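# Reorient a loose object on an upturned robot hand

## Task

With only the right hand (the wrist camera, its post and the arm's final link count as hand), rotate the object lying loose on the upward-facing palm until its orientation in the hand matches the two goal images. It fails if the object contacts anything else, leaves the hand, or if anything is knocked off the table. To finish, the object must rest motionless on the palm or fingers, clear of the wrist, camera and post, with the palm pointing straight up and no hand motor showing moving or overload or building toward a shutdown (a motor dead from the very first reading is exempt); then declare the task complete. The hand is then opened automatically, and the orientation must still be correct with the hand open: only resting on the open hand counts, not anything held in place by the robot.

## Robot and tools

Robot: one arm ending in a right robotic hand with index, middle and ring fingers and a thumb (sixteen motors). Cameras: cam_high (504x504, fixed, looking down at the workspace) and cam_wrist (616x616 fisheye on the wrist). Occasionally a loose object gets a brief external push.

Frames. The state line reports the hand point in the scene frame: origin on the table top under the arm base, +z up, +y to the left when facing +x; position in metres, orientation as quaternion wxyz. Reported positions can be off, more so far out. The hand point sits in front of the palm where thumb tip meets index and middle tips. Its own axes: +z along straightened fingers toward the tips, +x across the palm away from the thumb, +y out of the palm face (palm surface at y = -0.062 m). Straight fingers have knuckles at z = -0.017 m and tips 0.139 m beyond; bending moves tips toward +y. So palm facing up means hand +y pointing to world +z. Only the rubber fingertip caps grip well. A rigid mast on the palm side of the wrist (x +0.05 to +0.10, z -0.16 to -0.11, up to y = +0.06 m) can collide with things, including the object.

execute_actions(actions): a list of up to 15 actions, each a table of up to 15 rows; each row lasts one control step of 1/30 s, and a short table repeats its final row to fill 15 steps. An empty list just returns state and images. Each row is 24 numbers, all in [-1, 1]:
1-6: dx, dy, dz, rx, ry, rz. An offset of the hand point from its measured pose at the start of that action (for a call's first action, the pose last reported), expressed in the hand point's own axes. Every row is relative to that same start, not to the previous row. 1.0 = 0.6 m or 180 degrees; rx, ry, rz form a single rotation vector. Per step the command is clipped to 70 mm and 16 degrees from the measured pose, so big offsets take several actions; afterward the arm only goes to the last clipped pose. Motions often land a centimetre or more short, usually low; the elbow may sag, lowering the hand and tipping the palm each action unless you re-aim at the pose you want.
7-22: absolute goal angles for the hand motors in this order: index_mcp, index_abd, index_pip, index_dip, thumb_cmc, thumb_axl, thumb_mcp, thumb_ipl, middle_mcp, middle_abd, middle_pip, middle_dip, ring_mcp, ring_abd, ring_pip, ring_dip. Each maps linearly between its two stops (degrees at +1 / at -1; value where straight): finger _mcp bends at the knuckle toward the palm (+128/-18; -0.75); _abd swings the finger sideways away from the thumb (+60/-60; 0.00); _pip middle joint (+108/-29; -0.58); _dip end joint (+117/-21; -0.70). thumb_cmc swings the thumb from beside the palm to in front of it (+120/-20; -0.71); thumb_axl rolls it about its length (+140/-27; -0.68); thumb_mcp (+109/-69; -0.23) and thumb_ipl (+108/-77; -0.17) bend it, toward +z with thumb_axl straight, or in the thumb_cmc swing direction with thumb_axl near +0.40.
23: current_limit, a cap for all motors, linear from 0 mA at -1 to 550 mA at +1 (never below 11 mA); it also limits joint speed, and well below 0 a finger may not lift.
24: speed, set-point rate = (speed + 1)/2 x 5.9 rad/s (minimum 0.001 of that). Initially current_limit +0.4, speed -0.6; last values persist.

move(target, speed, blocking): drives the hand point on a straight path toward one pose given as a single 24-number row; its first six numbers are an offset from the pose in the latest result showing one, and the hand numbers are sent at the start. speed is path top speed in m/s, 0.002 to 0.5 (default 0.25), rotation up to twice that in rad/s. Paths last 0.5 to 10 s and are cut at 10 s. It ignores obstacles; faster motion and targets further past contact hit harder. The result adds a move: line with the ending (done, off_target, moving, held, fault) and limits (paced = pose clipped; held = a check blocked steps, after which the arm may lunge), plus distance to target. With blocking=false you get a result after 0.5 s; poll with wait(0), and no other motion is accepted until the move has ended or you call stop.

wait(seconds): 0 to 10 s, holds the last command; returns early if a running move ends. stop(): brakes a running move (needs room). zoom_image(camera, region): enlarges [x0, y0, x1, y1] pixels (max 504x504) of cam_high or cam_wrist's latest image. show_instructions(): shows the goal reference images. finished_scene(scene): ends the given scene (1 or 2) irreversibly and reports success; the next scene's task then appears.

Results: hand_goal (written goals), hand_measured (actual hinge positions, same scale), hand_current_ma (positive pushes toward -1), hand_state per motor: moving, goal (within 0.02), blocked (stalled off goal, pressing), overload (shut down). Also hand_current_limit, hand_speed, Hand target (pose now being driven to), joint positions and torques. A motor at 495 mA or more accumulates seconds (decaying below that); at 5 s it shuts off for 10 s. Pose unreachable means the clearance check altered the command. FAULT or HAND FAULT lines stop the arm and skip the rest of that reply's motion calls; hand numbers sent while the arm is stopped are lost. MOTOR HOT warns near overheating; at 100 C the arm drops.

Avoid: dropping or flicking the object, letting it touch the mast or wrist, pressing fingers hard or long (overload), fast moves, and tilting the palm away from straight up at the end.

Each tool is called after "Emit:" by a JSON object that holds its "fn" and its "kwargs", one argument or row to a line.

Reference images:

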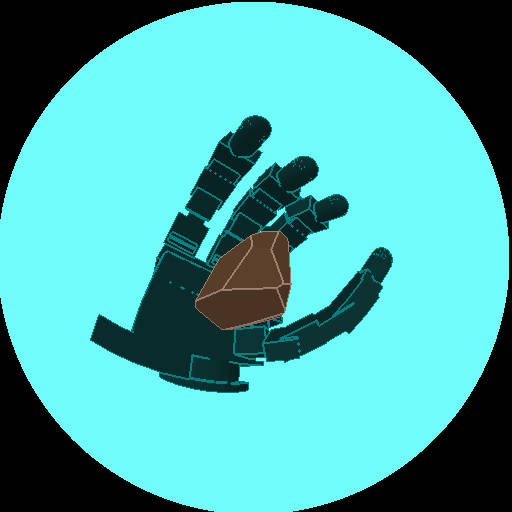

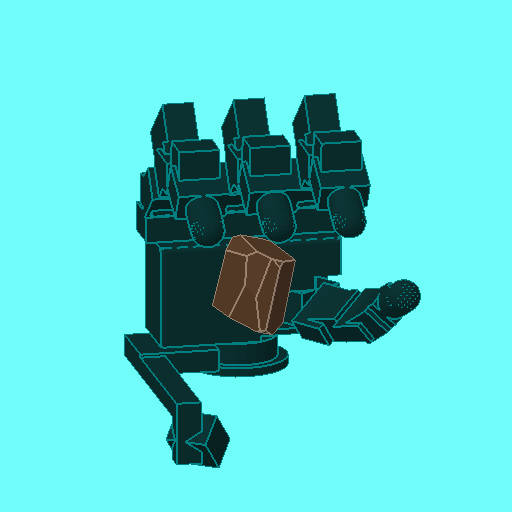

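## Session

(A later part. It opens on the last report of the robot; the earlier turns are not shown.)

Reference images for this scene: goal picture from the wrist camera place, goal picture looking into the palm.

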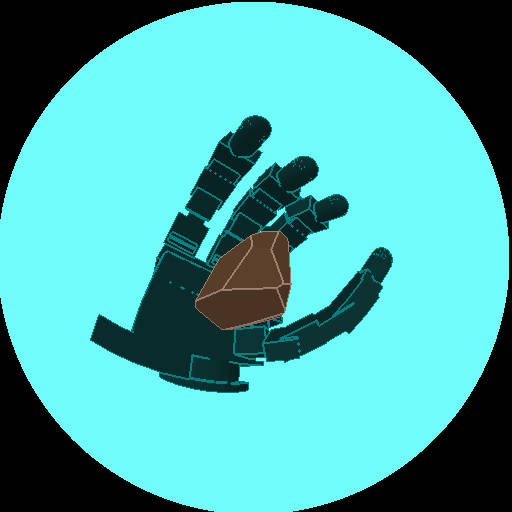

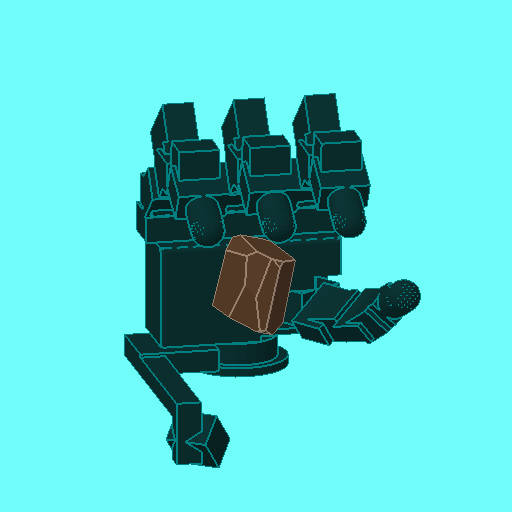

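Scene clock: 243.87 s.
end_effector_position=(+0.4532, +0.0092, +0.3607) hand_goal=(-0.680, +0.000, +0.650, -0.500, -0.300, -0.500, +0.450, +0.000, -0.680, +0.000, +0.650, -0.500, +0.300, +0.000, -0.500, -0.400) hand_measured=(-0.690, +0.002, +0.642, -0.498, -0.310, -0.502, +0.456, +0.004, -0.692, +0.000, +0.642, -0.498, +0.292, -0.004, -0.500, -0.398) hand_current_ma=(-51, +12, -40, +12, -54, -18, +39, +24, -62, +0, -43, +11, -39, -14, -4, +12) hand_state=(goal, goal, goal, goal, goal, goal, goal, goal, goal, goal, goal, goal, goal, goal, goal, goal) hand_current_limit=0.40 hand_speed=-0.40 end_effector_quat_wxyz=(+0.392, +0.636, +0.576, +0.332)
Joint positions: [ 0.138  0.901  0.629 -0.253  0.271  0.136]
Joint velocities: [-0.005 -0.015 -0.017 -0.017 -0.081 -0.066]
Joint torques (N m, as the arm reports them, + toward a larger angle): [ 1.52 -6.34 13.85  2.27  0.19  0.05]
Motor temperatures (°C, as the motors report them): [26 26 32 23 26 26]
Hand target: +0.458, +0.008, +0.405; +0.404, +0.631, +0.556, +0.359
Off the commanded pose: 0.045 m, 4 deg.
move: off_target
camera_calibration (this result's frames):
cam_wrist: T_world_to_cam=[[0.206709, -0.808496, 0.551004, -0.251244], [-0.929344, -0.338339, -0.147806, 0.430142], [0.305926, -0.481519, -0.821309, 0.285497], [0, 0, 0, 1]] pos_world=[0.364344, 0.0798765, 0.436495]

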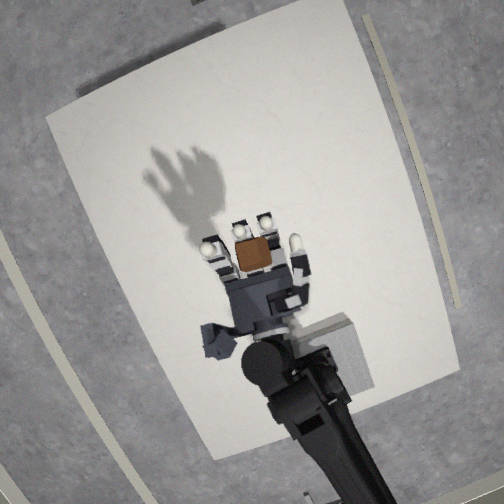

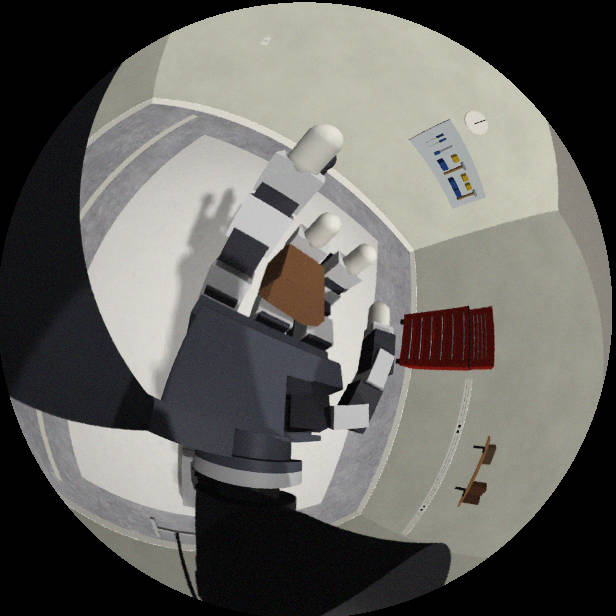

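Emit:
{"fn": "move", "kwargs": {
  "target": [0,-0.12,-0.05,0.13,0,0, -0.05,0,0.15,-0.4, -0.3,-0.5,0.45,0.0, -0.05,0,0.15,-0.4, 0.3,0,-0.5,-0.4, 0.4,-0.85],
  "speed": 0.1
}}

Emit:
{"fn": "zoom_image", "kwargs": {
  "camera": "cam_high",
  "region": [170, 200, 330, 360]
}}

Scene clock: 251.13 s.
end_effector_position=(+0.3832, +0.0069, +0.2712) hand_goal=(-0.050, +0.000, +0.150, -0.400, -0.300, -0.500, +0.450, +0.000, -0.050, +0.000, +0.150, -0.400, +0.300, +0.000, -0.500, -0.400) hand_measured=(-0.078, +0.002, +0.150, -0.404, -0.310, -0.502, +0.456, +0.004, -0.082, +0.000, +0.150, -0.404, +0.290, -0.004, -0.500, -0.398) hand_current_ma=(-148, +12, +1, -17, -50, -18, +39, +24, -169, +0, +1, -16, -55, -13, -4, +12) hand_state=(blocked, goal, goal, goal, goal, goal, goal, goal, blocked, goal, goal, goal, goal, goal, goal, goal) hand_current_limit=0.40 hand_speed=-0.85 end_effector_quat_wxyz=(+0.244, +0.706, +0.641, +0.177)
Joint positions: [ 0.178  0.816  0.648 -0.844  0.231  0.259]
Joint velocities: [-0.015 -0.015  0.012 -0.007  0.022  0.022]
Joint torques (N m, as the arm reports them, + toward a larger angle): [ 2.81 -4.39 13.44  1.45  0.39  0.09]
Motor temperatures (°C, as the motors report them): [26 26 34 23 26 26]
Hand target: +0.392, +0.013, +0.312; +0.256, +0.701, +0.632, +0.208
Off the commanded pose: 0.042 m, 4 deg.
move: off_target
camera_calibration (this result's frames):
cam_wrist: T_world_to_cam=[[0.413002, -0.824516, 0.386784, -0.223685], [-0.903975, -0.319501, 0.284163, 0.224112], [-0.110719, -0.467003, -0.877297, 0.407077], [0, 0, 0, 1]] pos_world=[0.340045, 0.0772786, 0.379961]

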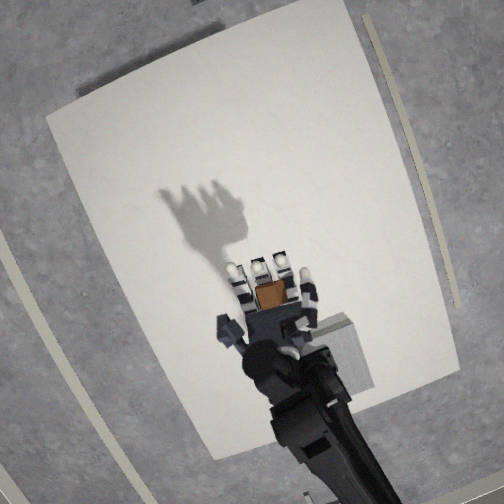

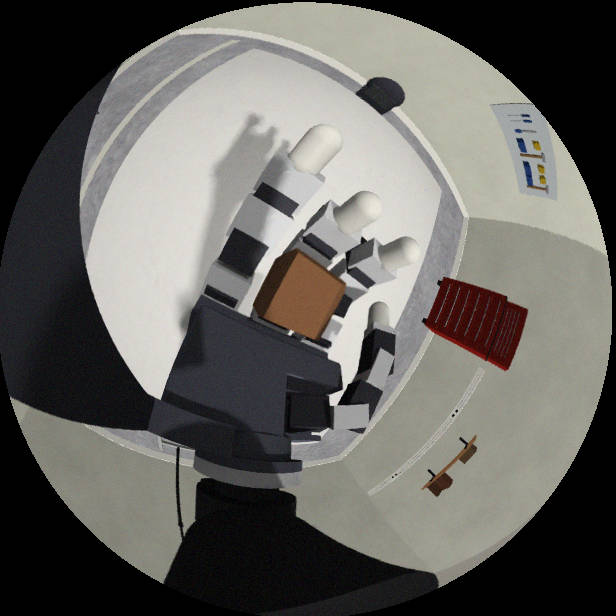

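Region (170, 200, 330, 360) of cam_high's 504x504 image, scaled by 3.150, with more detail than that image has.

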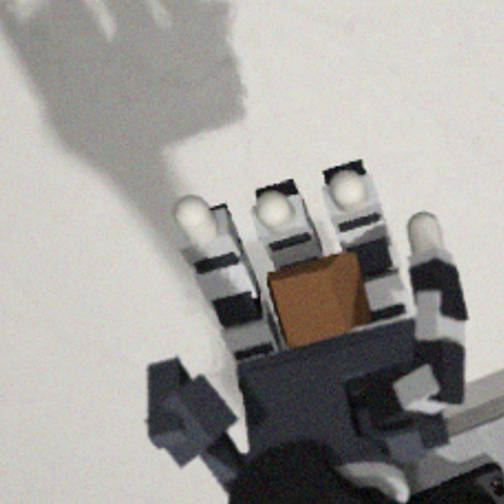

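Emit:
{"fn": "execute_actions", "kwargs": {
  "actions": [
    [[0.005,0.051,-0.047,-0.022,0,0, 0.1,0,-0.35,-0.3, -0.3,-0.5,0.45,0.0, 0.1,0,-0.35,-0.3, 0.3,0,-0.5,-0.4, 0.4,-0.75]],
    [[0.005,0.051,-0.047,-0.022,0,0, 0.3,0,-0.35,-0.3, -0.3,-0.5,0.45,0.0, 0.3,0,-0.35,-0.3, 0.3,0,-0.5,-0.4, 0.4,-0.75]],
    [[0.005,0.051,-0.047,-0.022,0,0, 0.45,0,-0.4,-0.3, -0.3,-0.5,0.45,0.0, 0.45,0,-0.4,-0.3, 0.3,0,-0.5,-0.4, 0.4,-0.75]],
    [[0.005,0.051,-0.047,-0.022,0,0, 0.45,0,-0.4,-0.3, -0.3,-0.5,0.45,0.0, 0.45,0,-0.4,-0.3, 0.3,0,-0.5,-0.4, 0.4,-0.75]]
  ]
}}

Emit:
{"fn": "zoom_image", "kwargs": {
  "camera": "cam_wrist",
  "region": [200, 200, 420, 420]
}}

Scene clock: 258.87 s.
end_effector_position=(+0.3816, -0.0008, +0.2793) hand_goal=(+0.450, +0.000, -0.400, -0.300, -0.300, -0.500, +0.450, +0.000, +0.450, +0.000, -0.400, -0.300, +0.300, +0.000, -0.500, -0.400) hand_measured=(+0.424, +0.002, -0.400, -0.304, -0.308, -0.502, +0.456, +0.004, +0.414, +0.000, -0.400, -0.304, +0.290, -0.002, -0.500, -0.398) hand_current_ma=(-135, +12, +1, -16, -44, -18, +39, +24, -190, +0, -1, -16, -57, -8, -4, +12) hand_state=(blocked, goal, goal, goal, goal, goal, goal, goal, blocked, goal, goal, goal, goal, goal, goal, goal) hand_current_limit=0.40 hand_speed=-0.75 end_effector_quat_wxyz=(+0.279, +0.705, +0.633, +0.158)
Joint positions: [ 0.195  0.812  0.648 -0.845  0.319  0.261]
Joint velocities: [ 0.005 -0.005  0.012  0.002 -0.095 -0.051]
Joint torques (N m, as the arm reports them, + toward a larger angle): [ 3.08 -3.99 12.87  1.76  0.66 -0.04]
Motor temperatures (°C, as the motors report them): [26 26 35 23 27 26]
Hand target: +0.390, +0.006, +0.317; +0.293, +0.697, +0.628, +0.185
Off the commanded pose: 0.040 m, 4 deg.
camera_calibration (this result's frames):
cam_wrist: T_world_to_cam=[[0.378472, -0.807341, 0.452725, -0.237732], [-0.919312, -0.270892, 0.285453, 0.223473], [-0.107819, -0.524231, -0.844723, 0.400143], [0, 0, 0, 1]] pos_world=[0.338559, 0.0783738, 0.381846]

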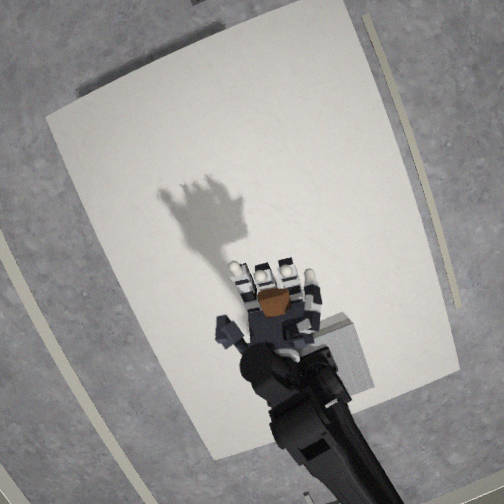

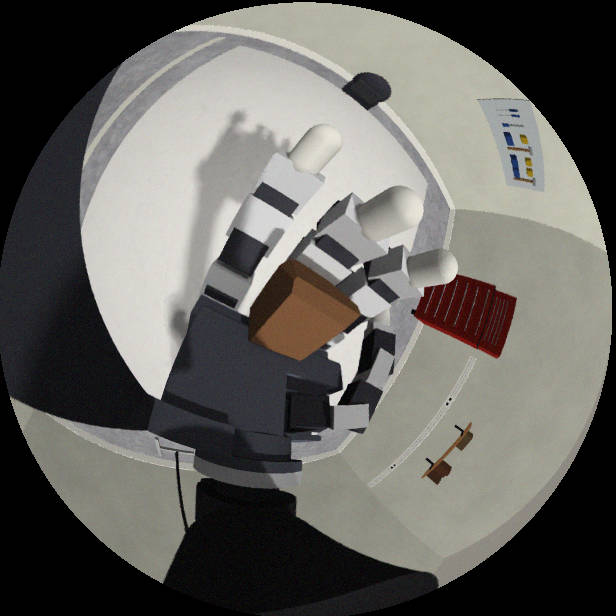

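Region (200, 200, 420, 420) of cam_wrist's 616x616 image, scaled by 2.291, with more detail than that image has.

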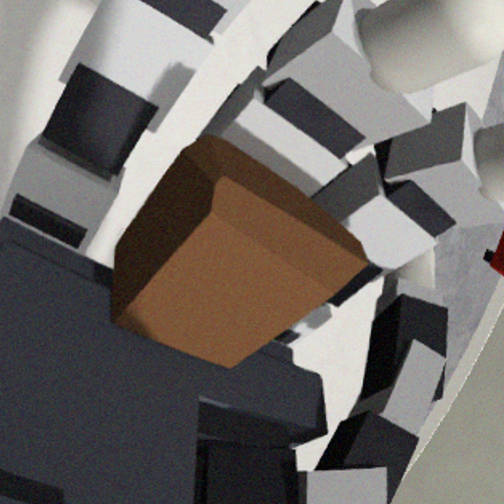

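Emit:
{"fn": "move", "kwargs": {
  "target": [0.048,0.2,-0.067,-0.24,0.083,-0.004, 0.43,0,-0.45,-0.4, -0.3,-0.5,0.45,0.0, 0.43,0,-0.45,-0.4, 0.43,0,-0.5,-0.4, 0.4,-0.6],
  "speed": 0.15
}}

Emit:
{"fn": "zoom_image", "kwargs": {
  "camera": "cam_high",
  "region": [170, 200, 330, 360]
}}

Emit:
{"fn": "zoom_image", "kwargs": {
  "camera": "cam_wrist",
  "region": [200, 200, 420, 420]
}}

Scene clock: 268.07 s.
end_effector_position=(+0.4581, +0.0342, +0.3685) hand_goal=(+0.430, +0.000, -0.450, -0.400, -0.300, -0.500, +0.450, +0.000, +0.430, +0.000, -0.450, -0.400, +0.430, +0.000, -0.500, -0.400) hand_measured=(+0.420, +0.002, -0.450, -0.398, -0.308, -0.504, +0.456, +0.004, +0.414, +0.000, -0.450, -0.398, +0.416, -0.002, -0.500, -0.398) hand_current_ma=(-53, +12, +1, +13, -44, -20, +39, +24, -85, +0, +1, +12, -75, -8, -4, +12) hand_state=(goal, goal, goal, goal, goal, goal, goal, goal, goal, goal, goal, goal, goal, goal, goal, goal) hand_current_limit=0.40 hand_speed=-0.60 end_effector_quat_wxyz=(+0.419, +0.533, +0.572, +0.462)
Joint positions: [0.094 0.97  0.488 0.248 0.054 0.041]
Joint velocities: [-0.015 -0.005  0.002  0.017  0.051  0.007]
Joint torques (N m, as the arm reports them, + toward a larger angle): [ 0.87 -4.34  8.82  4.94 -0.02 -0.18]
Motor temperatures (°C, as the motors report them): [26 26 35 23 27 26]
Hand target: +0.459, +0.030, +0.376; +0.432, +0.526, +0.565, +0.467
Off the commanded pose: 0.011 m, 2 deg.
move: off_target
camera_calibration (this result's frames):
cam_wrist: T_world_to_cam=[[0.212549, -0.787354, 0.578703, -0.249949], [-0.772631, -0.497989, -0.393762, 0.46866], [0.598218, -0.36343, -0.714181, 0.125021], [0, 0, 0, 1]] pos_world=[0.340438, 0.0820257, 0.418475]

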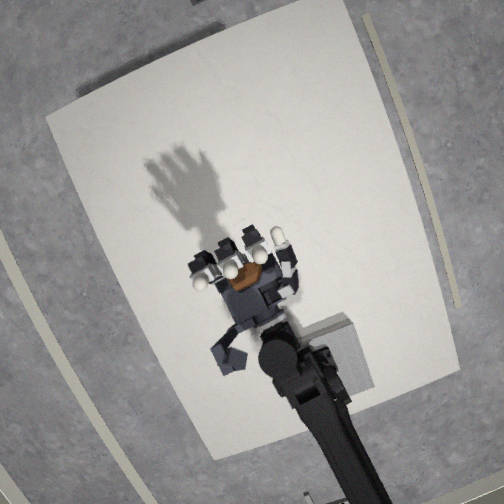

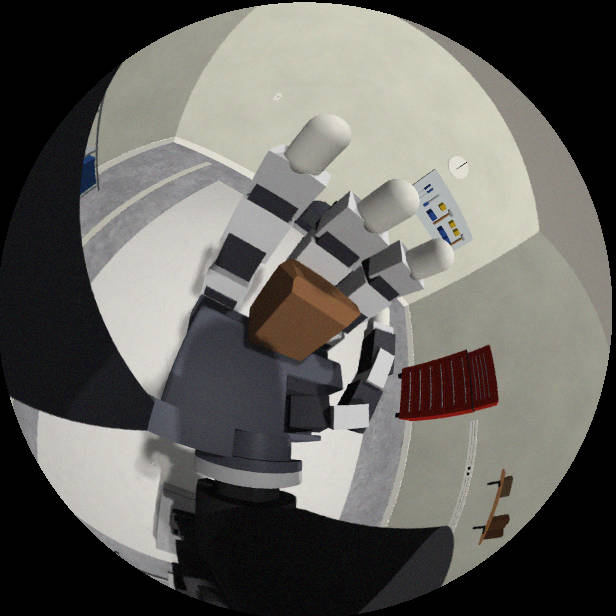

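Region (170, 200, 330, 360) of cam_high's 504x504 image, scaled by 3.150, with more detail than that image has.

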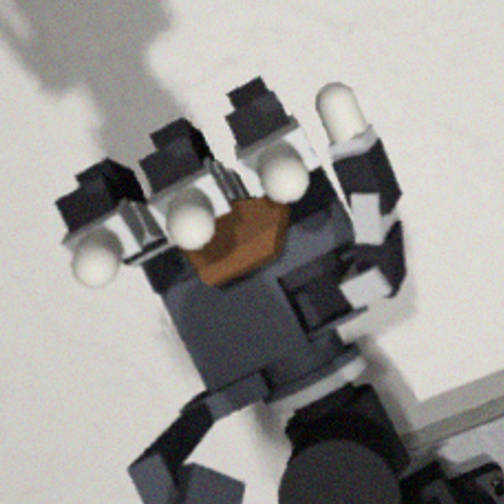

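Region (200, 200, 420, 420) of cam_wrist's 616x616 image, scaled by 2.291, with more detail than that image has.

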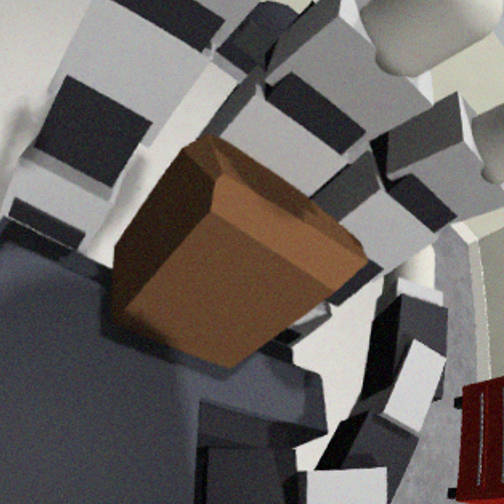

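Emit:
{"fn": "execute_actions", "kwargs": {
  "actions": [
    [[0,0.015,0,-0.03,0,0, 0.55,0,-0.58,-0.5, -0.3,-0.5,0.45,0.0, 0.55,0,-0.58,-0.5, 0.2,0,-0.5,-0.4, 0.4,-0.75]],
    [[0,0.015,0,-0.03,0,0, 0.55,0,-0.58,-0.5, -0.3,-0.5,0.45,0.0, 0.7,0,-0.65,-0.5, 0.2,0,-0.5,-0.4, 0.4,-0.75]],
    [[0,0.015,0,-0.012,0,0, 0.3,0,-0.58,-0.5, -0.3,-0.5,0.45,0.0, 0.8,0,-0.7,-0.5, 0.2,0,-0.5,-0.4, 0.4,-0.75]],
    [[0,0.015,0,-0.012,0,0, 0.1,0,-0.58,-0.5, -0.3,-0.5,0.45,0.0, 0.3,0,-0.58,-0.5, 0.2,0,-0.5,-0.4, 0.4,-0.4]]
  ]
}}

Emit:
{"fn": "zoom_image", "kwargs": {
  "camera": "cam_high",
  "region": [170, 200, 330, 360]
}}

Emit:
{"fn": "zoom_image", "kwargs": {
  "camera": "cam_wrist",
  "region": [200, 200, 420, 420]
}}

Scene clock: 275.83 s.
end_effector_position=(+0.4623, +0.0349, +0.3694) hand_goal=(+0.100, +0.000, -0.580, -0.500, -0.300, -0.500, +0.450, +0.000, +0.300, +0.000, -0.580, -0.500, +0.200, +0.000, -0.500, -0.400) hand_measured=(+0.094, +0.002, -0.580, -0.498, -0.308, -0.504, +0.456, +0.004, +0.312, +0.000, -0.582, -0.498, +0.194, -0.002, -0.500, -0.398) hand_current_ma=(-34, +12, +2, +13, -44, -24, +39, +23, -51, +0, -15, +13, -35, -8, -5, +12) hand_state=(goal, goal, goal, goal, goal, goal, goal, goal, moving, goal, goal, goal, goal, goal, goal, goal) hand_current_limit=0.40 hand_speed=-0.40 end_effector_quat_wxyz=(+0.449, +0.506, +0.541, +0.500)
Joint positions: [0.094 1.077 0.451 0.519 0.054 0.04 ]
Joint velocities: [-0.015  0.005  0.002 -0.022 -0.066 -0.022]
Joint torques (N m, as the arm reports them, + toward a larger angle): [ 1.89 -4.83  8.56  4.78  0.07 -0.1 ]
Motor temperatures (°C, as the motors report them): [26 26 34 23 27 26]
Hand target: +0.463, +0.035, +0.378; +0.457, +0.499, +0.533, +0.509
Off the commanded pose: 0.008 m, 2 deg.
camera_calibration (this result's frames):
cam_wrist: T_world_to_cam=[[0.140498, -0.797064, 0.587324, -0.220358], [-0.715388, -0.49182, -0.49632, 0.48378], [0.684456, -0.350432, -0.639309, 0.055424], [0, 0, 0, 1]] pos_world=[0.339115, 0.0817157, 0.404965]

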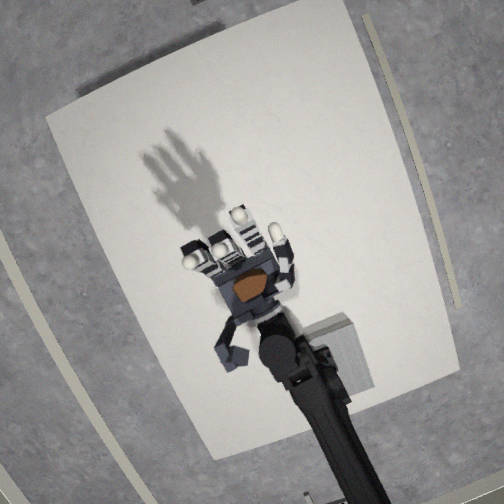

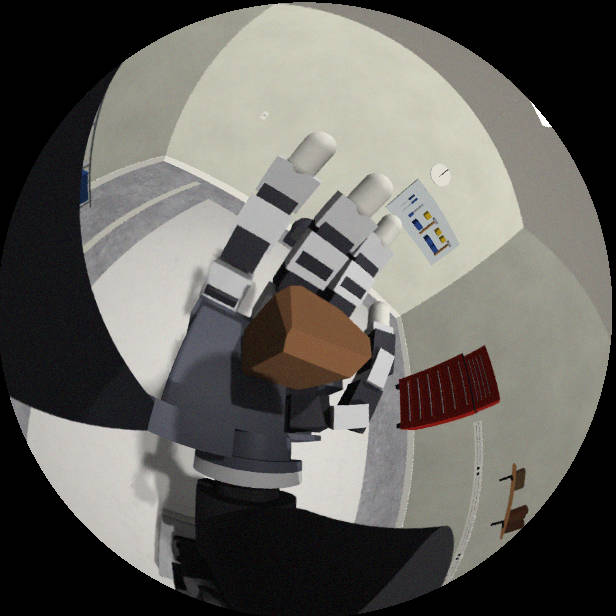

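Region (170, 200, 330, 360) of cam_high's 504x504 image, scaled by 3.150, with more detail than that image has.

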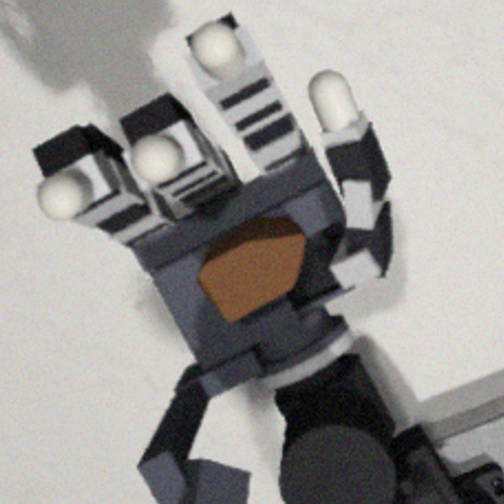

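Region (200, 200, 420, 420) of cam_wrist's 616x616 image, scaled by 2.291, with more detail than that image has.

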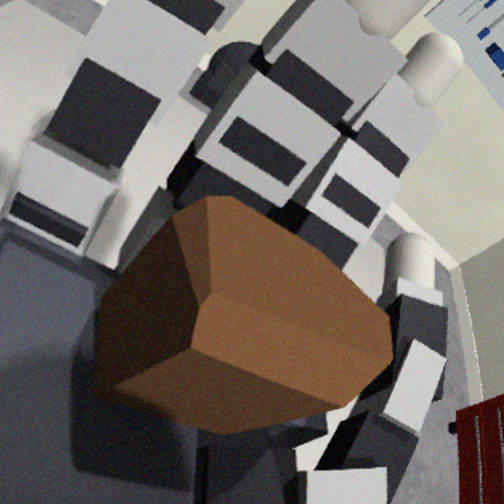

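Emit:
{"fn": "execute_actions", "kwargs": {
  "actions": [
    [[0,0.014,0,-0.011,0,0, 0.1,0,-0.58,-0.5, -0.9,0.1,0.45,0.3, 0.1,0,-0.58,-0.5, -0.4,0.3,0.5,0.2, 0.4,0.2]],
    [[0,0.014,0,-0.011,0,0, 0.1,0,-0.58,-0.5, -0.9,0.6,0.6,0.7, 0.1,0,-0.58,-0.5, -0.4,0.55,0.95,0.54, 0.4,0.2]],
    [[0,0.014,0,-0.011,0,0, 0.1,0,-0.58,-0.5, -0.85,0.6,0.9,1.0, 0.1,0,-0.58,-0.5, -0.16,0.55,0.95,0.54, 0.4,0.0]],
    [[0,0.014,0,-0.011,0,0, 0.1,0,-0.58,-0.5, -0.85,0.6,0.9,1.0, 0.1,0,-0.58,-0.5, -0.16,0.55,0.95,0.54, 0.4,0.0]]
  ]
}}

Emit:
{"fn": "zoom_image", "kwargs": {
  "camera": "cam_high",
  "region": [170, 200, 330, 360]
}}

Scene clock: 289.03 s.
end_effector_position=(+0.4624, +0.0349, +0.3698) hand_goal=(+0.100, +0.000, -0.580, -0.500, -0.850, +0.600, +0.900, +1.000, +0.100, +0.000, -0.580, -0.500, -0.160, +0.550, +0.950, +0.540) hand_measured=(+0.094, +0.002, -0.580, -0.498, -0.858, +0.598, +0.900, +1.000, +0.094, +0.000, -0.582, -0.498, -0.176, +0.548, +0.950, +0.538) hand_current_ma=(-34, +12, +2, +13, -45, -12, -4, -4, -32, +0, -13, +12, -85, -13, -4, -12) hand_state=(goal, goal, goal, goal, goal, goal, goal, goal, goal, goal, goal, goal, goal, goal, goal, goal) hand_current_limit=0.40 hand_speed=0.00 end_effector_quat_wxyz=(+0.450, +0.505, +0.540, +0.501)
Joint positions: [0.094 1.079 0.451 0.524 0.054 0.04 ]
Joint velocities: [-0.015 -0.005 -0.007 -0.002 -0.081  0.007]
Joint torques (N m, as the arm reports them, + toward a larger angle): [ 1.95 -4.86  8.51  4.86  0.07 -0.06]
Motor temperatures (°C, as the motors report them): [26 26 33 23 27 26]
Hand target: +0.463, +0.035, +0.378; +0.458, +0.498, +0.532, +0.510
Off the commanded pose: 0.008 m, 2 deg.
camera_calibration (this result's frames):
cam_wrist: T_world_to_cam=[[0.138761, -0.79731, 0.587402, -0.219814], [-0.713862, -0.491638, -0.498691, 0.484223], [0.686401, -0.350126, -0.63739, 0.0540127], [0, 0, 0, 1]] pos_world=[0.339096, 0.0817139, 0.405024]

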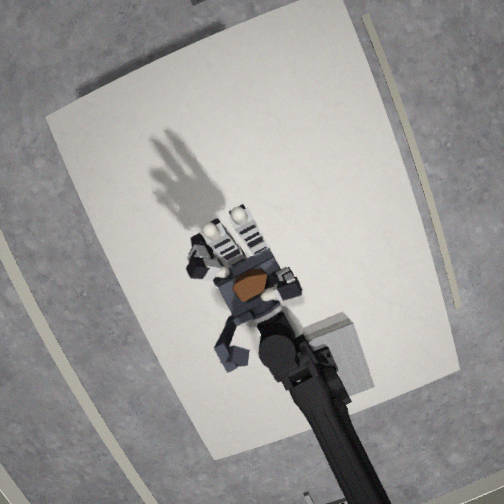

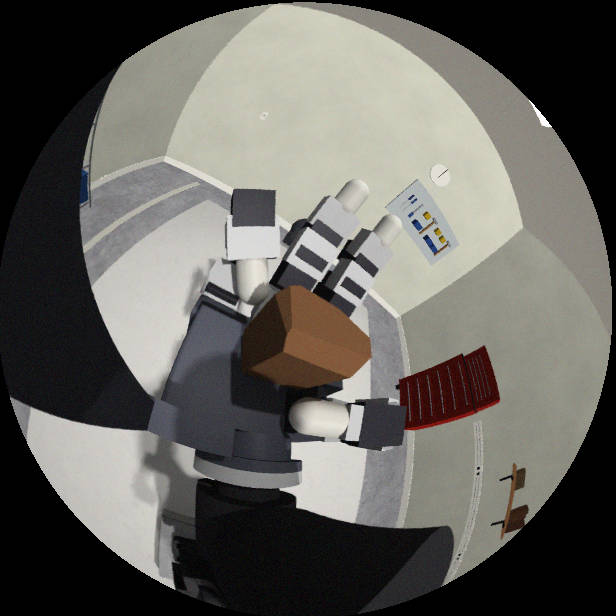

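Region (170, 200, 330, 360) of cam_high's 504x504 image, scaled by 3.150, with more detail than that image has.

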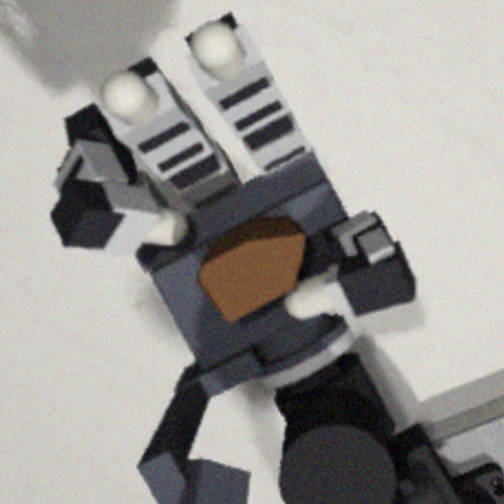

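Emit:
{"fn": "execute_actions", "kwargs": {
  "actions": [
    [[0,0.014,0,-0.011,0,0, 0.1,0,-0.58,-0.5, -0.8,0.4,0.9,1.0, 0.1,0,-0.58,-0.5, -0.05,0.75,0.88,0.45, 0.4,-0.7]],
    [[0,0.014,0,-0.011,0,0, 0.1,0,-0.58,-0.5, -0.8,0.2,0.9,1.0, 0.1,0,-0.58,-0.5, 0.1,0.75,0.8,0.38, 0.4,-0.7]],
    [[0,0.014,0,-0.011,0,0, 0.1,0,-0.58,-0.5, -0.8,0.1,0.9,1.0, 0.1,0,-0.58,-0.5, 0.2,0.75,0.74,0.32, 0.4,-0.7]]
  ]
}}

Emit:
{"fn": "zoom_image", "kwargs": {
  "camera": "cam_high",
  "region": [170, 200, 330, 360]
}}

Scene clock: 295.83 s.
end_effector_position=(+0.4626, +0.0349, +0.3693) hand_goal=(+0.100, +0.000, -0.580, -0.500, -0.800, +0.100, +0.900, +1.000, +0.100, +0.000, -0.580, -0.500, +0.200, +0.750, +0.740, +0.320) hand_measured=(+0.094, +0.002, -0.580, -0.498, -0.800, +0.128, +0.898, +1.000, +0.094, +0.000, -0.582, -0.498, +0.176, +0.748, +0.738, +0.324) hand_current_ma=(-34, +12, +2, +13, -2, +170, -17, -1, -32, +0, -13, +12, -133, -6, -9, +24) hand_state=(goal, goal, goal, goal, goal, blocked, goal, goal, goal, goal, goal, goal, blocked, goal, goal, goal) hand_current_limit=0.40 hand_speed=-0.70 end_effector_quat_wxyz=(+0.450, +0.506, +0.540, +0.500)
Joint positions: [0.094 1.08  0.451 0.524 0.054 0.04 ]
Joint velocities: [-0.015 -0.015  0.002 -0.002  0.051  0.007]
Joint torques (N m, as the arm reports them, + toward a larger angle): [ 1.56 -5.15  8.53  4.82  0.08 -0.06]
Motor temperatures (°C, as the motors report them): [26 26 33 23 26 26]
Hand target: +0.463, +0.035, +0.378; +0.458, +0.498, +0.532, +0.510
Off the commanded pose: 0.009 m, 2 deg.
camera_calibration (this result's frames):
cam_wrist: T_world_to_cam=[[0.139412, -0.797218, 0.587374, -0.219823], [-0.714435, -0.491706, -0.497802, 0.484088], [0.685672, -0.350241, -0.63811, 0.0541478], [0, 0, 0, 1]] pos_world=[0.339368, 0.081747, 0.404651]

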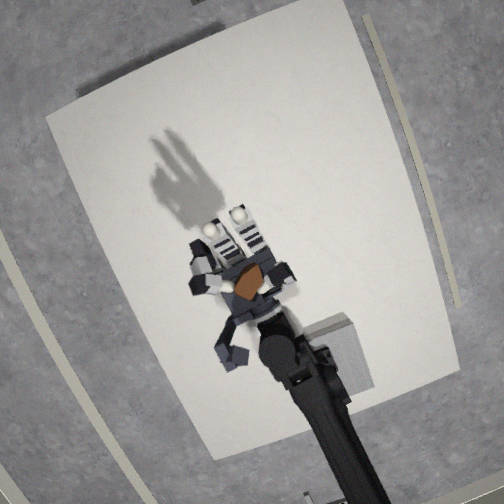

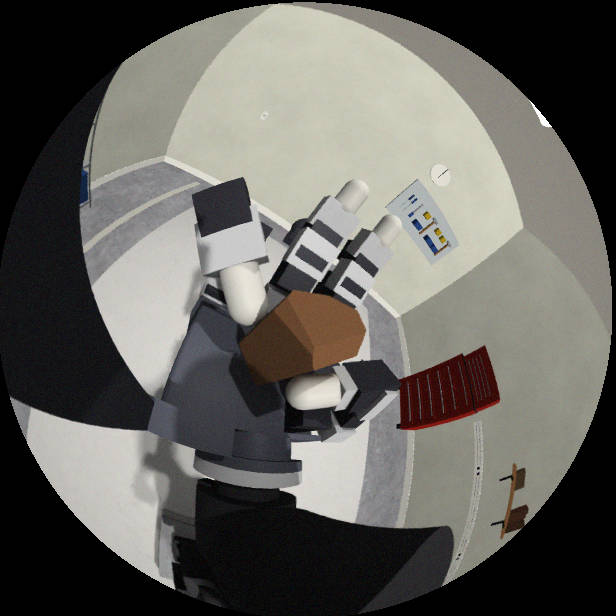

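Region (170, 200, 330, 360) of cam_high's 504x504 image, scaled by 3.150, with more detail than that image has.

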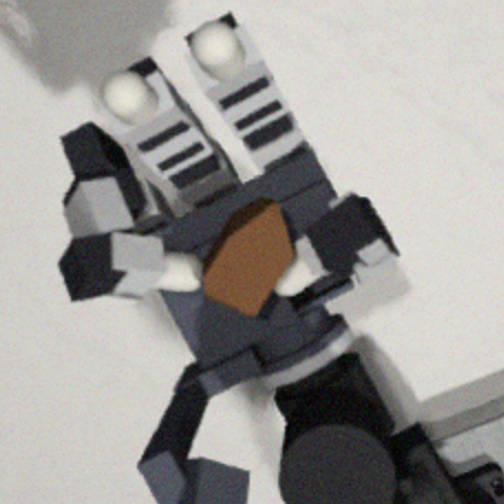

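Emit:
{"fn": "execute_actions", "kwargs": {
  "actions": [
    [[0,0.014,0,-0.011,0,0, 0.0,0,-0.58,-0.5, -1.0,0.1,0.8,1.0, 0.1,0,-0.58,-0.5, 0.3,0.6,0.62,0.28, 0.4,-0.5]],
    [[0,0.014,0,-0.011,0,0, -0.1,0,-0.58,-0.5, -1.0,-0.15,0.8,0.9, 0.1,0,-0.58,-0.5, 0.41,0.6,0.52,0.25, 0.4,-0.5]],
    [[0,0.014,0,-0.011,0,0, -0.1,0,-0.58,-0.5, -0.75,-0.15,0.8,0.75, 0.1,0,-0.58,-0.5, 0.41,0.75,0.52,0.25, 0.4,-0.7]],
    [[0,0.014,0,-0.011,0,0, -0.1,0,-0.58,-0.5, -0.6,-0.15,0.8,0.65, 0.1,0,-0.58,-0.5, 0.41,0.75,0.52,0.25, 0.4,-0.7]]
  ]
}}

Emit:
{"fn": "zoom_image", "kwargs": {
  "camera": "cam_high",
  "region": [170, 200, 330, 360]
}}

Scene clock: 303.63 s.
end_effector_position=(+0.4628, +0.0349, +0.3695) hand_goal=(-0.100, +0.000, -0.580, -0.500, -0.600, -0.150, +0.800, +0.650, +0.100, +0.000, -0.580, -0.500, +0.410, +0.750, +0.520, +0.250) hand_measured=(-0.108, +0.002, -0.580, -0.498, -0.914, -0.012, +0.804, +0.654, +0.092, +0.000, -0.582, -0.498, +0.406, +0.748, +0.526, +0.254) hand_current_ma=(-46, +12, -1, +12, -385, +385, +25, +29, -40, +0, -13, +12, -19, -6, +33, +19) hand_state=(goal, goal, goal, goal, blocked, blocked, goal, goal, goal, goal, goal, goal, goal, goal, goal, goal) hand_current_limit=0.40 hand_speed=-0.70 end_effector_quat_wxyz=(+0.450, +0.505, +0.540, +0.501)
Joint positions: [0.094 1.082 0.451 0.528 0.054 0.04 ]
Joint velocities: [-0.005  0.005  0.002 -0.017 -0.022 -0.022]
Joint torques (N m, as the arm reports them, + toward a larger angle): [ 1.75 -5.22  8.49  4.83  0.07 -0.06]
Motor temperatures (°C, as the motors report them): [26 26 32 23 26 26]
Hand target: +0.463, +0.035, +0.378; +0.458, +0.497, +0.531, +0.510
Off the commanded pose: 0.009 m, 2 deg.
camera_calibration (this result's frames):
cam_wrist: T_world_to_cam=[[0.138109, -0.797403, 0.58743, -0.219323], [-0.713288, -0.49157, -0.499579, 0.484429], [0.687129, -0.350011, -0.636668, 0.0529077], [0, 0, 0, 1]] pos_world=[0.339473, 0.0817602, 0.404532]

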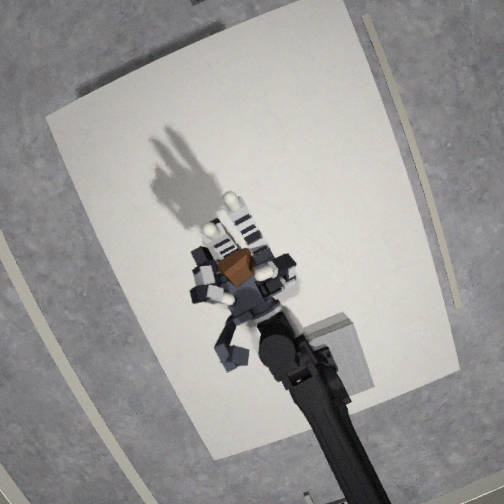

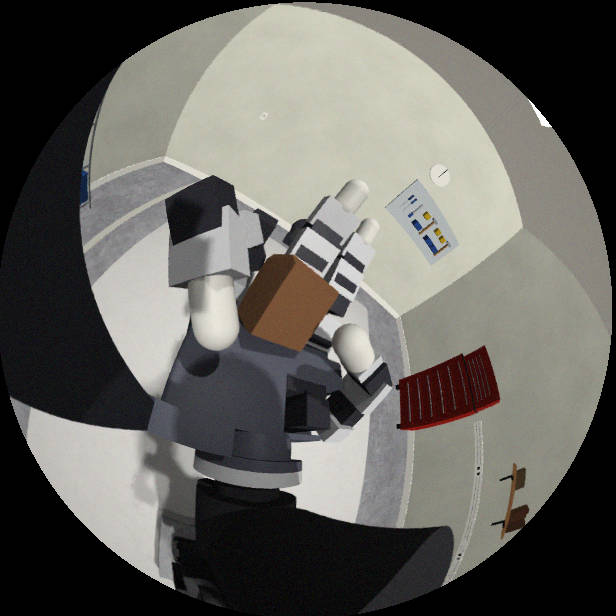

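Region (170, 200, 330, 360) of cam_high's 504x504 image, scaled by 3.150, with more detail than that image has.

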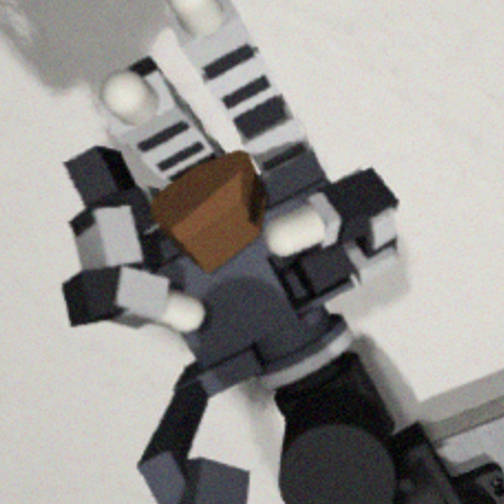

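Emit:
{"fn": "execute_actions", "kwargs": {
  "actions": [
    [[0,0.014,0,-0.011,0,0, 0.1,0,-0.58,-0.5, -0.9,0.3,0.5,0.6, 0.35,0,-0.58,-0.5, -0.16,0.6,0.95,0.54, 0.4,-0.5]],
    [[0,0.014,0,-0.011,0,0, 0.1,0,-0.58,-0.5, -0.9,0.6,0.6,0.8, 0.55,0,-0.6,-0.5, -0.2,0.6,0.95,0.54, 0.4,-0.7]],
    [[0,0.014,0,-0.011,0,0, 0.1,0,-0.58,-0.5, -0.85,0.6,0.7,1.0, 0.72,0,-0.65,-0.5, -0.2,0.6,0.95,0.54, 0.4,-0.7]],
    [[0,0.014,0,-0.011,0,0, 0.1,0,-0.58,-0.5, -0.85,0.6,0.9,1.0, 0.2,0,-0.58,-0.5, -0.2,0.6,0.95,0.54, 0.4,-0.3]]
  ]
}}

Emit:
{"fn": "zoom_image", "kwargs": {
  "camera": "cam_high",
  "region": [170, 200, 330, 360]
}}

Scene clock: 309.27 s.
end_effector_position=(+0.4628, +0.0350, +0.3702) hand_goal=(+0.100, +0.000, -0.580, -0.500, -0.850, +0.600, +0.900, +1.000, +0.200, +0.000, -0.580, -0.500, -0.200, +0.600, +0.950, +0.540) hand_measured=(+0.080, +0.002, -0.580, -0.498, -0.858, +0.598, +0.900, +1.000, +0.212, +0.000, -0.582, -0.498, -0.204, +0.602, +0.950, +0.538) hand_current_ma=(-109, +12, -2, +12, -45, -11, -4, -3, -61, +0, -15, +12, -21, +6, -4, -13) hand_state=(blocked, goal, goal, goal, goal, goal, goal, goal, moving, goal, goal, goal, goal, goal, goal, goal) hand_current_limit=0.40 hand_speed=-0.30 end_effector_quat_wxyz=(+0.451, +0.504, +0.539, +0.502)
Joint positions: [0.094 1.084 0.451 0.535 0.054 0.04 ]
Joint velocities: [ 0.005 -0.015  0.007  0.002 -0.037 -0.051]
Joint torques (N m, as the arm reports them, + toward a larger angle): [ 1.86 -4.87  8.44  4.76  0.08 -0.07]
Motor temperatures (°C, as the motors report them): [26 26 32 23 26 26]
Hand target: +0.464, +0.035, +0.378; +0.459, +0.497, +0.531, +0.511
Off the commanded pose: 0.008 m, 2 deg.
camera_calibration (this result's frames):
cam_wrist: T_world_to_cam=[[0.135502, -0.797773, 0.587534, -0.218558], [-0.710983, -0.491295, -0.503123, 0.485066], [0.690031, -0.349553, -0.633774, 0.050912], [0, 0, 0, 1]] pos_world=[0.339357, 0.0817466, 0.404725]

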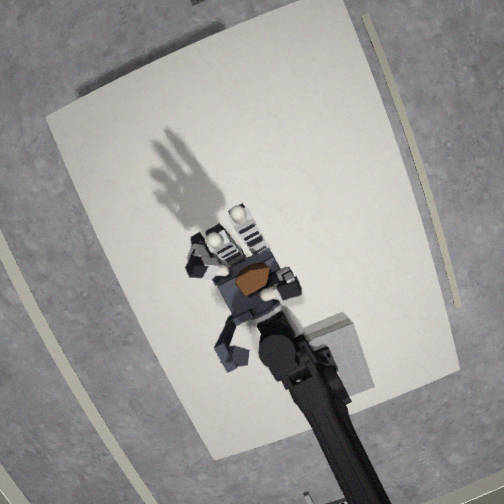

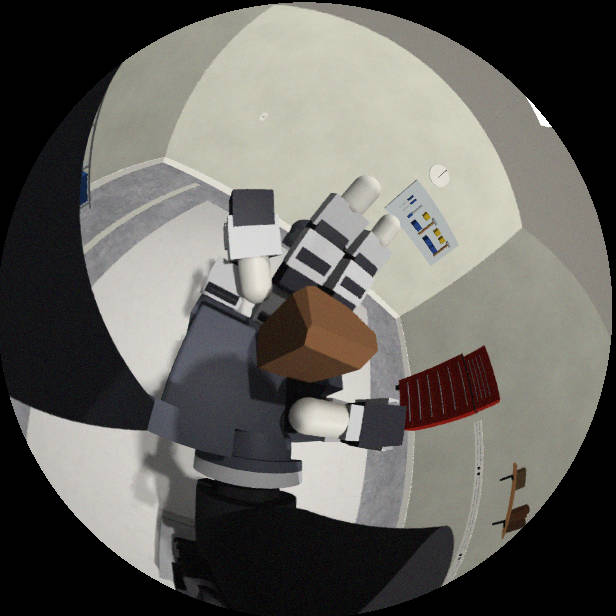

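Region (170, 200, 330, 360) of cam_high's 504x504 image, scaled by 3.150, with more detail than that image has.

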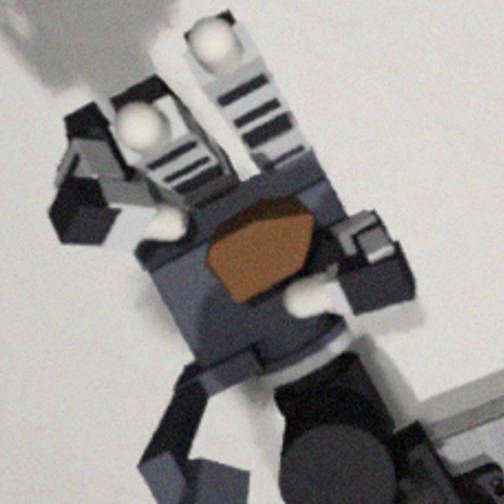

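Emit:
{"fn": "execute_actions", "kwargs": {
  "actions": [
    [[0,0.014,0,-0.011,0,0, -0.2,-0.3,-0.4,-0.5, -0.83,0.4,0.9,1.0, -0.45,0,0.5,0.2, 0.1,0.3,0.0,-0.3, 0.4,0.2]],
    [[0,0.014,0,-0.011,0,0, -0.2,-0.3,-0.4,-0.5, -0.83,0.35,0.9,1.0, -0.45,-0.2,0.95,0.54, 0.2,0.3,-0.5,-0.4, 0.4,0.2]],
    [[0,0.014,0,-0.011,0,0, -0.2,-0.3,-0.4,-0.5, -0.83,0.35,0.9,1.0, -0.14,-0.2,0.95,0.54, 0.2,0.3,-0.5,-0.4, 0.4,-0.4]],
    [[0,0.014,0,-0.011,0,0, -0.2,-0.3,-0.4,-0.5, -0.83,0.35,0.9,1.0, 0.05,-0.2,0.85,0.42, 0.2,0.3,-0.5,-0.4, 0.4,-0.7]],
    [[0,0.014,0,-0.011,0,0, -0.2,-0.3,-0.4,-0.5, -0.83,0.35,0.9,1.0, 0.2,-0.2,0.74,0.32, 0.2,0.3,-0.5,-0.4, 0.4,-0.7]]
  ]
}}

Emit:
{"fn": "zoom_image", "kwargs": {
  "camera": "cam_high",
  "region": [170, 200, 330, 360]
}}

Scene clock: 317.50 s.
end_effector_position=(+0.4630, +0.0350, +0.3702) hand_goal=(-0.200, -0.300, -0.400, -0.500, -0.830, +0.350, +0.900, +1.000, +0.200, -0.200, +0.740, +0.320, +0.200, +0.300, -0.500, -0.400) hand_measured=(-0.208, -0.298, -0.408, -0.498, -0.852, +0.376, +0.888, +1.000, -0.022, -0.228, +0.782, +0.436, +0.190, +0.304, -0.498, -0.398) hand_current_ma=(-47, +9, -39, +12, -113, +154, -72, +0, -385, -137, +218, +385, -58, +21, +7, +15) hand_state=(goal, goal, goal, goal, blocked, blocked, goal, goal, blocked, blocked, blocked, blocked, goal, goal, goal, goal) hand_current_limit=0.40 hand_speed=-0.70 end_effector_quat_wxyz=(+0.452, +0.504, +0.538, +0.503)
Joint positions: [0.094 1.087 0.451 0.54  0.054 0.04 ]
Joint velocities: [-0.005 -0.015 -0.007 -0.007 -0.037 -0.022]
Joint torques (N m, as the arm reports them, + toward a larger angle): [ 2.02 -5.3   8.49  4.85  0.08 -0.08]
Motor temperatures (°C, as the motors report them): [26 26 32 23 26 26]
Hand target: +0.464, +0.035, +0.378; +0.460, +0.496, +0.530, +0.512
Off the commanded pose: 0.008 m, 2 deg.
camera_calibration (this result's frames):
cam_wrist: T_world_to_cam=[[0.134415, -0.797928, 0.587574, -0.218096], [-0.710017, -0.491179, -0.504597, 0.485344], [0.691236, -0.349362, -0.632565, 0.049798], [0, 0, 0, 1]] pos_world=[0.339496, 0.0817638, 0.404551]

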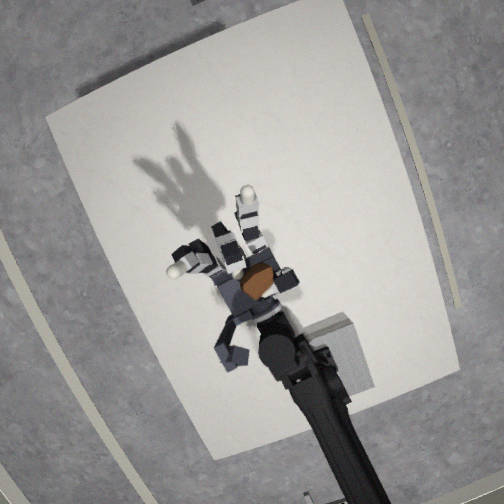

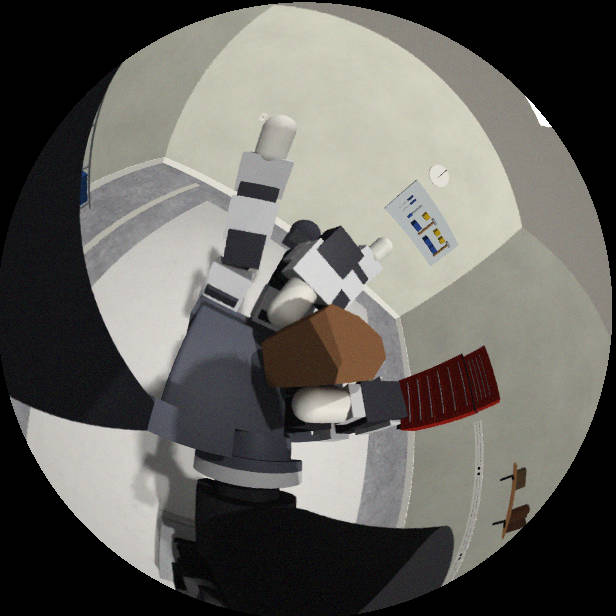

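Region (170, 200, 330, 360) of cam_high's 504x504 image, scaled by 3.150, with more detail than that image has.

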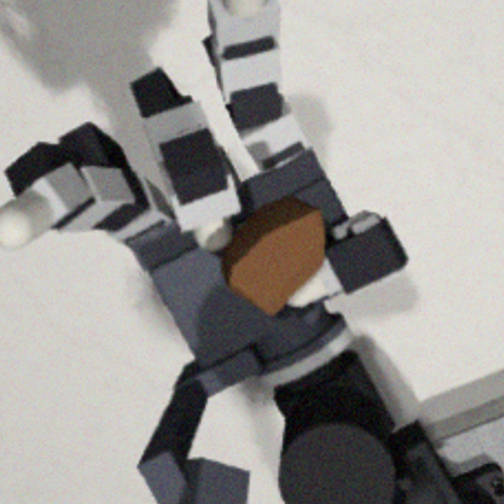

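Emit:
{"fn": "execute_actions", "kwargs": {
  "actions": [
    [[0,0.014,0,-0.011,0,0, -0.5,0,0.3,0.2, -0.9,0.45,0.8,1.0, -0.4,0,0.5,0.2, 0.2,0.4,-0.5,-0.4, 0.4,-0.2]],
    [[0,0.014,0,-0.011,0,0, -0.5,0.4,0.95,0.54, -0.9,0.6,0.7,0.9, -0.5,0.4,-0.2,-0.3, 0.2,0.5,-0.5,-0.4, 0.4,0.2]],
    [[0,0.014,0,-0.011,0,0, -0.3,0.5,0.95,0.54, -0.9,0.6,0.7,0.9, -0.5,0.4,-0.2,-0.3, 0.2,0.5,-0.5,-0.4, 0.4,0.0]],
    [[0,0.014,0,-0.011,0,0, -0.1,0.5,0.92,0.5, -0.9,0.6,0.7,0.9, -0.5,0.4,-0.2,-0.3, 0.2,0.5,-0.5,-0.4, 0.4,-0.5]]
  ]
}}

Emit:
{"fn": "zoom_image", "kwargs": {
  "camera": "cam_high",
  "region": [170, 200, 330, 360]
}}

Scene clock: 328.67 s.
end_effector_position=(+0.4632, +0.0350, +0.3703) hand_goal=(-0.100, +0.500, +0.920, +0.500, -0.900, +0.600, +0.700, +0.900, -0.500, +0.400, -0.200, -0.300, +0.200, +0.500, -0.500, -0.400) hand_measured=(-0.114, +0.498, +0.926, +0.504, -0.902, +0.598, +0.702, +0.906, -0.510, +0.398, -0.200, -0.298, +0.190, +0.500, -0.498, -0.398) hand_current_ma=(-78, -13, +33, +19, -12, -11, +16, +36, -49, -12, +1, +12, -58, -3, +7, +15) hand_state=(goal, goal, goal, goal, goal, goal, goal, goal, goal, goal, goal, goal, goal, goal, goal, goal) hand_current_limit=0.40 hand_speed=-0.50 end_effector_quat_wxyz=(+0.452, +0.503, +0.538, +0.503)
Joint positions: [0.094 1.089 0.451 0.543 0.054 0.04 ]
Joint velocities: [-0.005 -0.005  0.002  0.007  0.007 -0.051]
Joint torques (N m, as the arm reports them, + toward a larger angle): [ 1.94 -5.19  8.56  4.82  0.07 -0.05]
Motor temperatures (°C, as the motors report them): [26 26 32 23 26 26]
Hand target: +0.464, +0.035, +0.379; +0.460, +0.496, +0.529, +0.513
Off the commanded pose: 0.009 m, 2 deg.
camera_calibration (this result's frames):
cam_wrist: T_world_to_cam=[[0.133329, -0.798082, 0.587612, -0.217672], [-0.709049, -0.491063, -0.506069, 0.485614], [0.69244, -0.349172, -0.631353, 0.0487647], [0, 0, 0, 1]] pos_world=[0.339579, 0.0817741, 0.404449]

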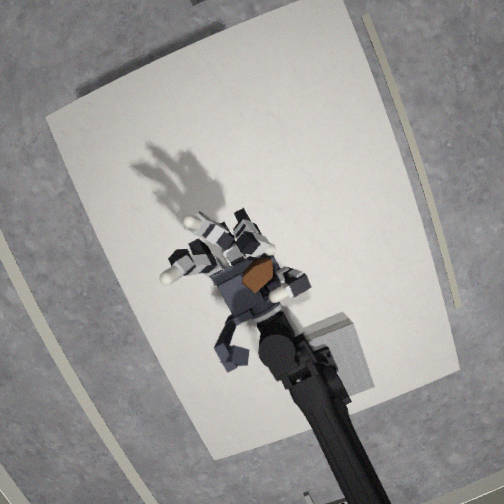

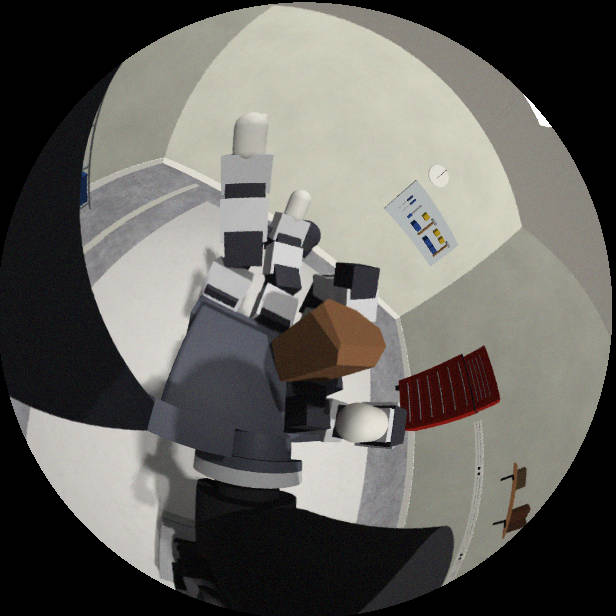

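Region (170, 200, 330, 360) of cam_high's 504x504 image, scaled by 3.150, with more detail than that image has.

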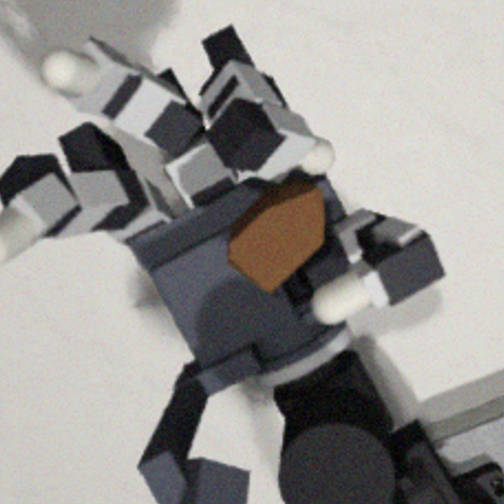

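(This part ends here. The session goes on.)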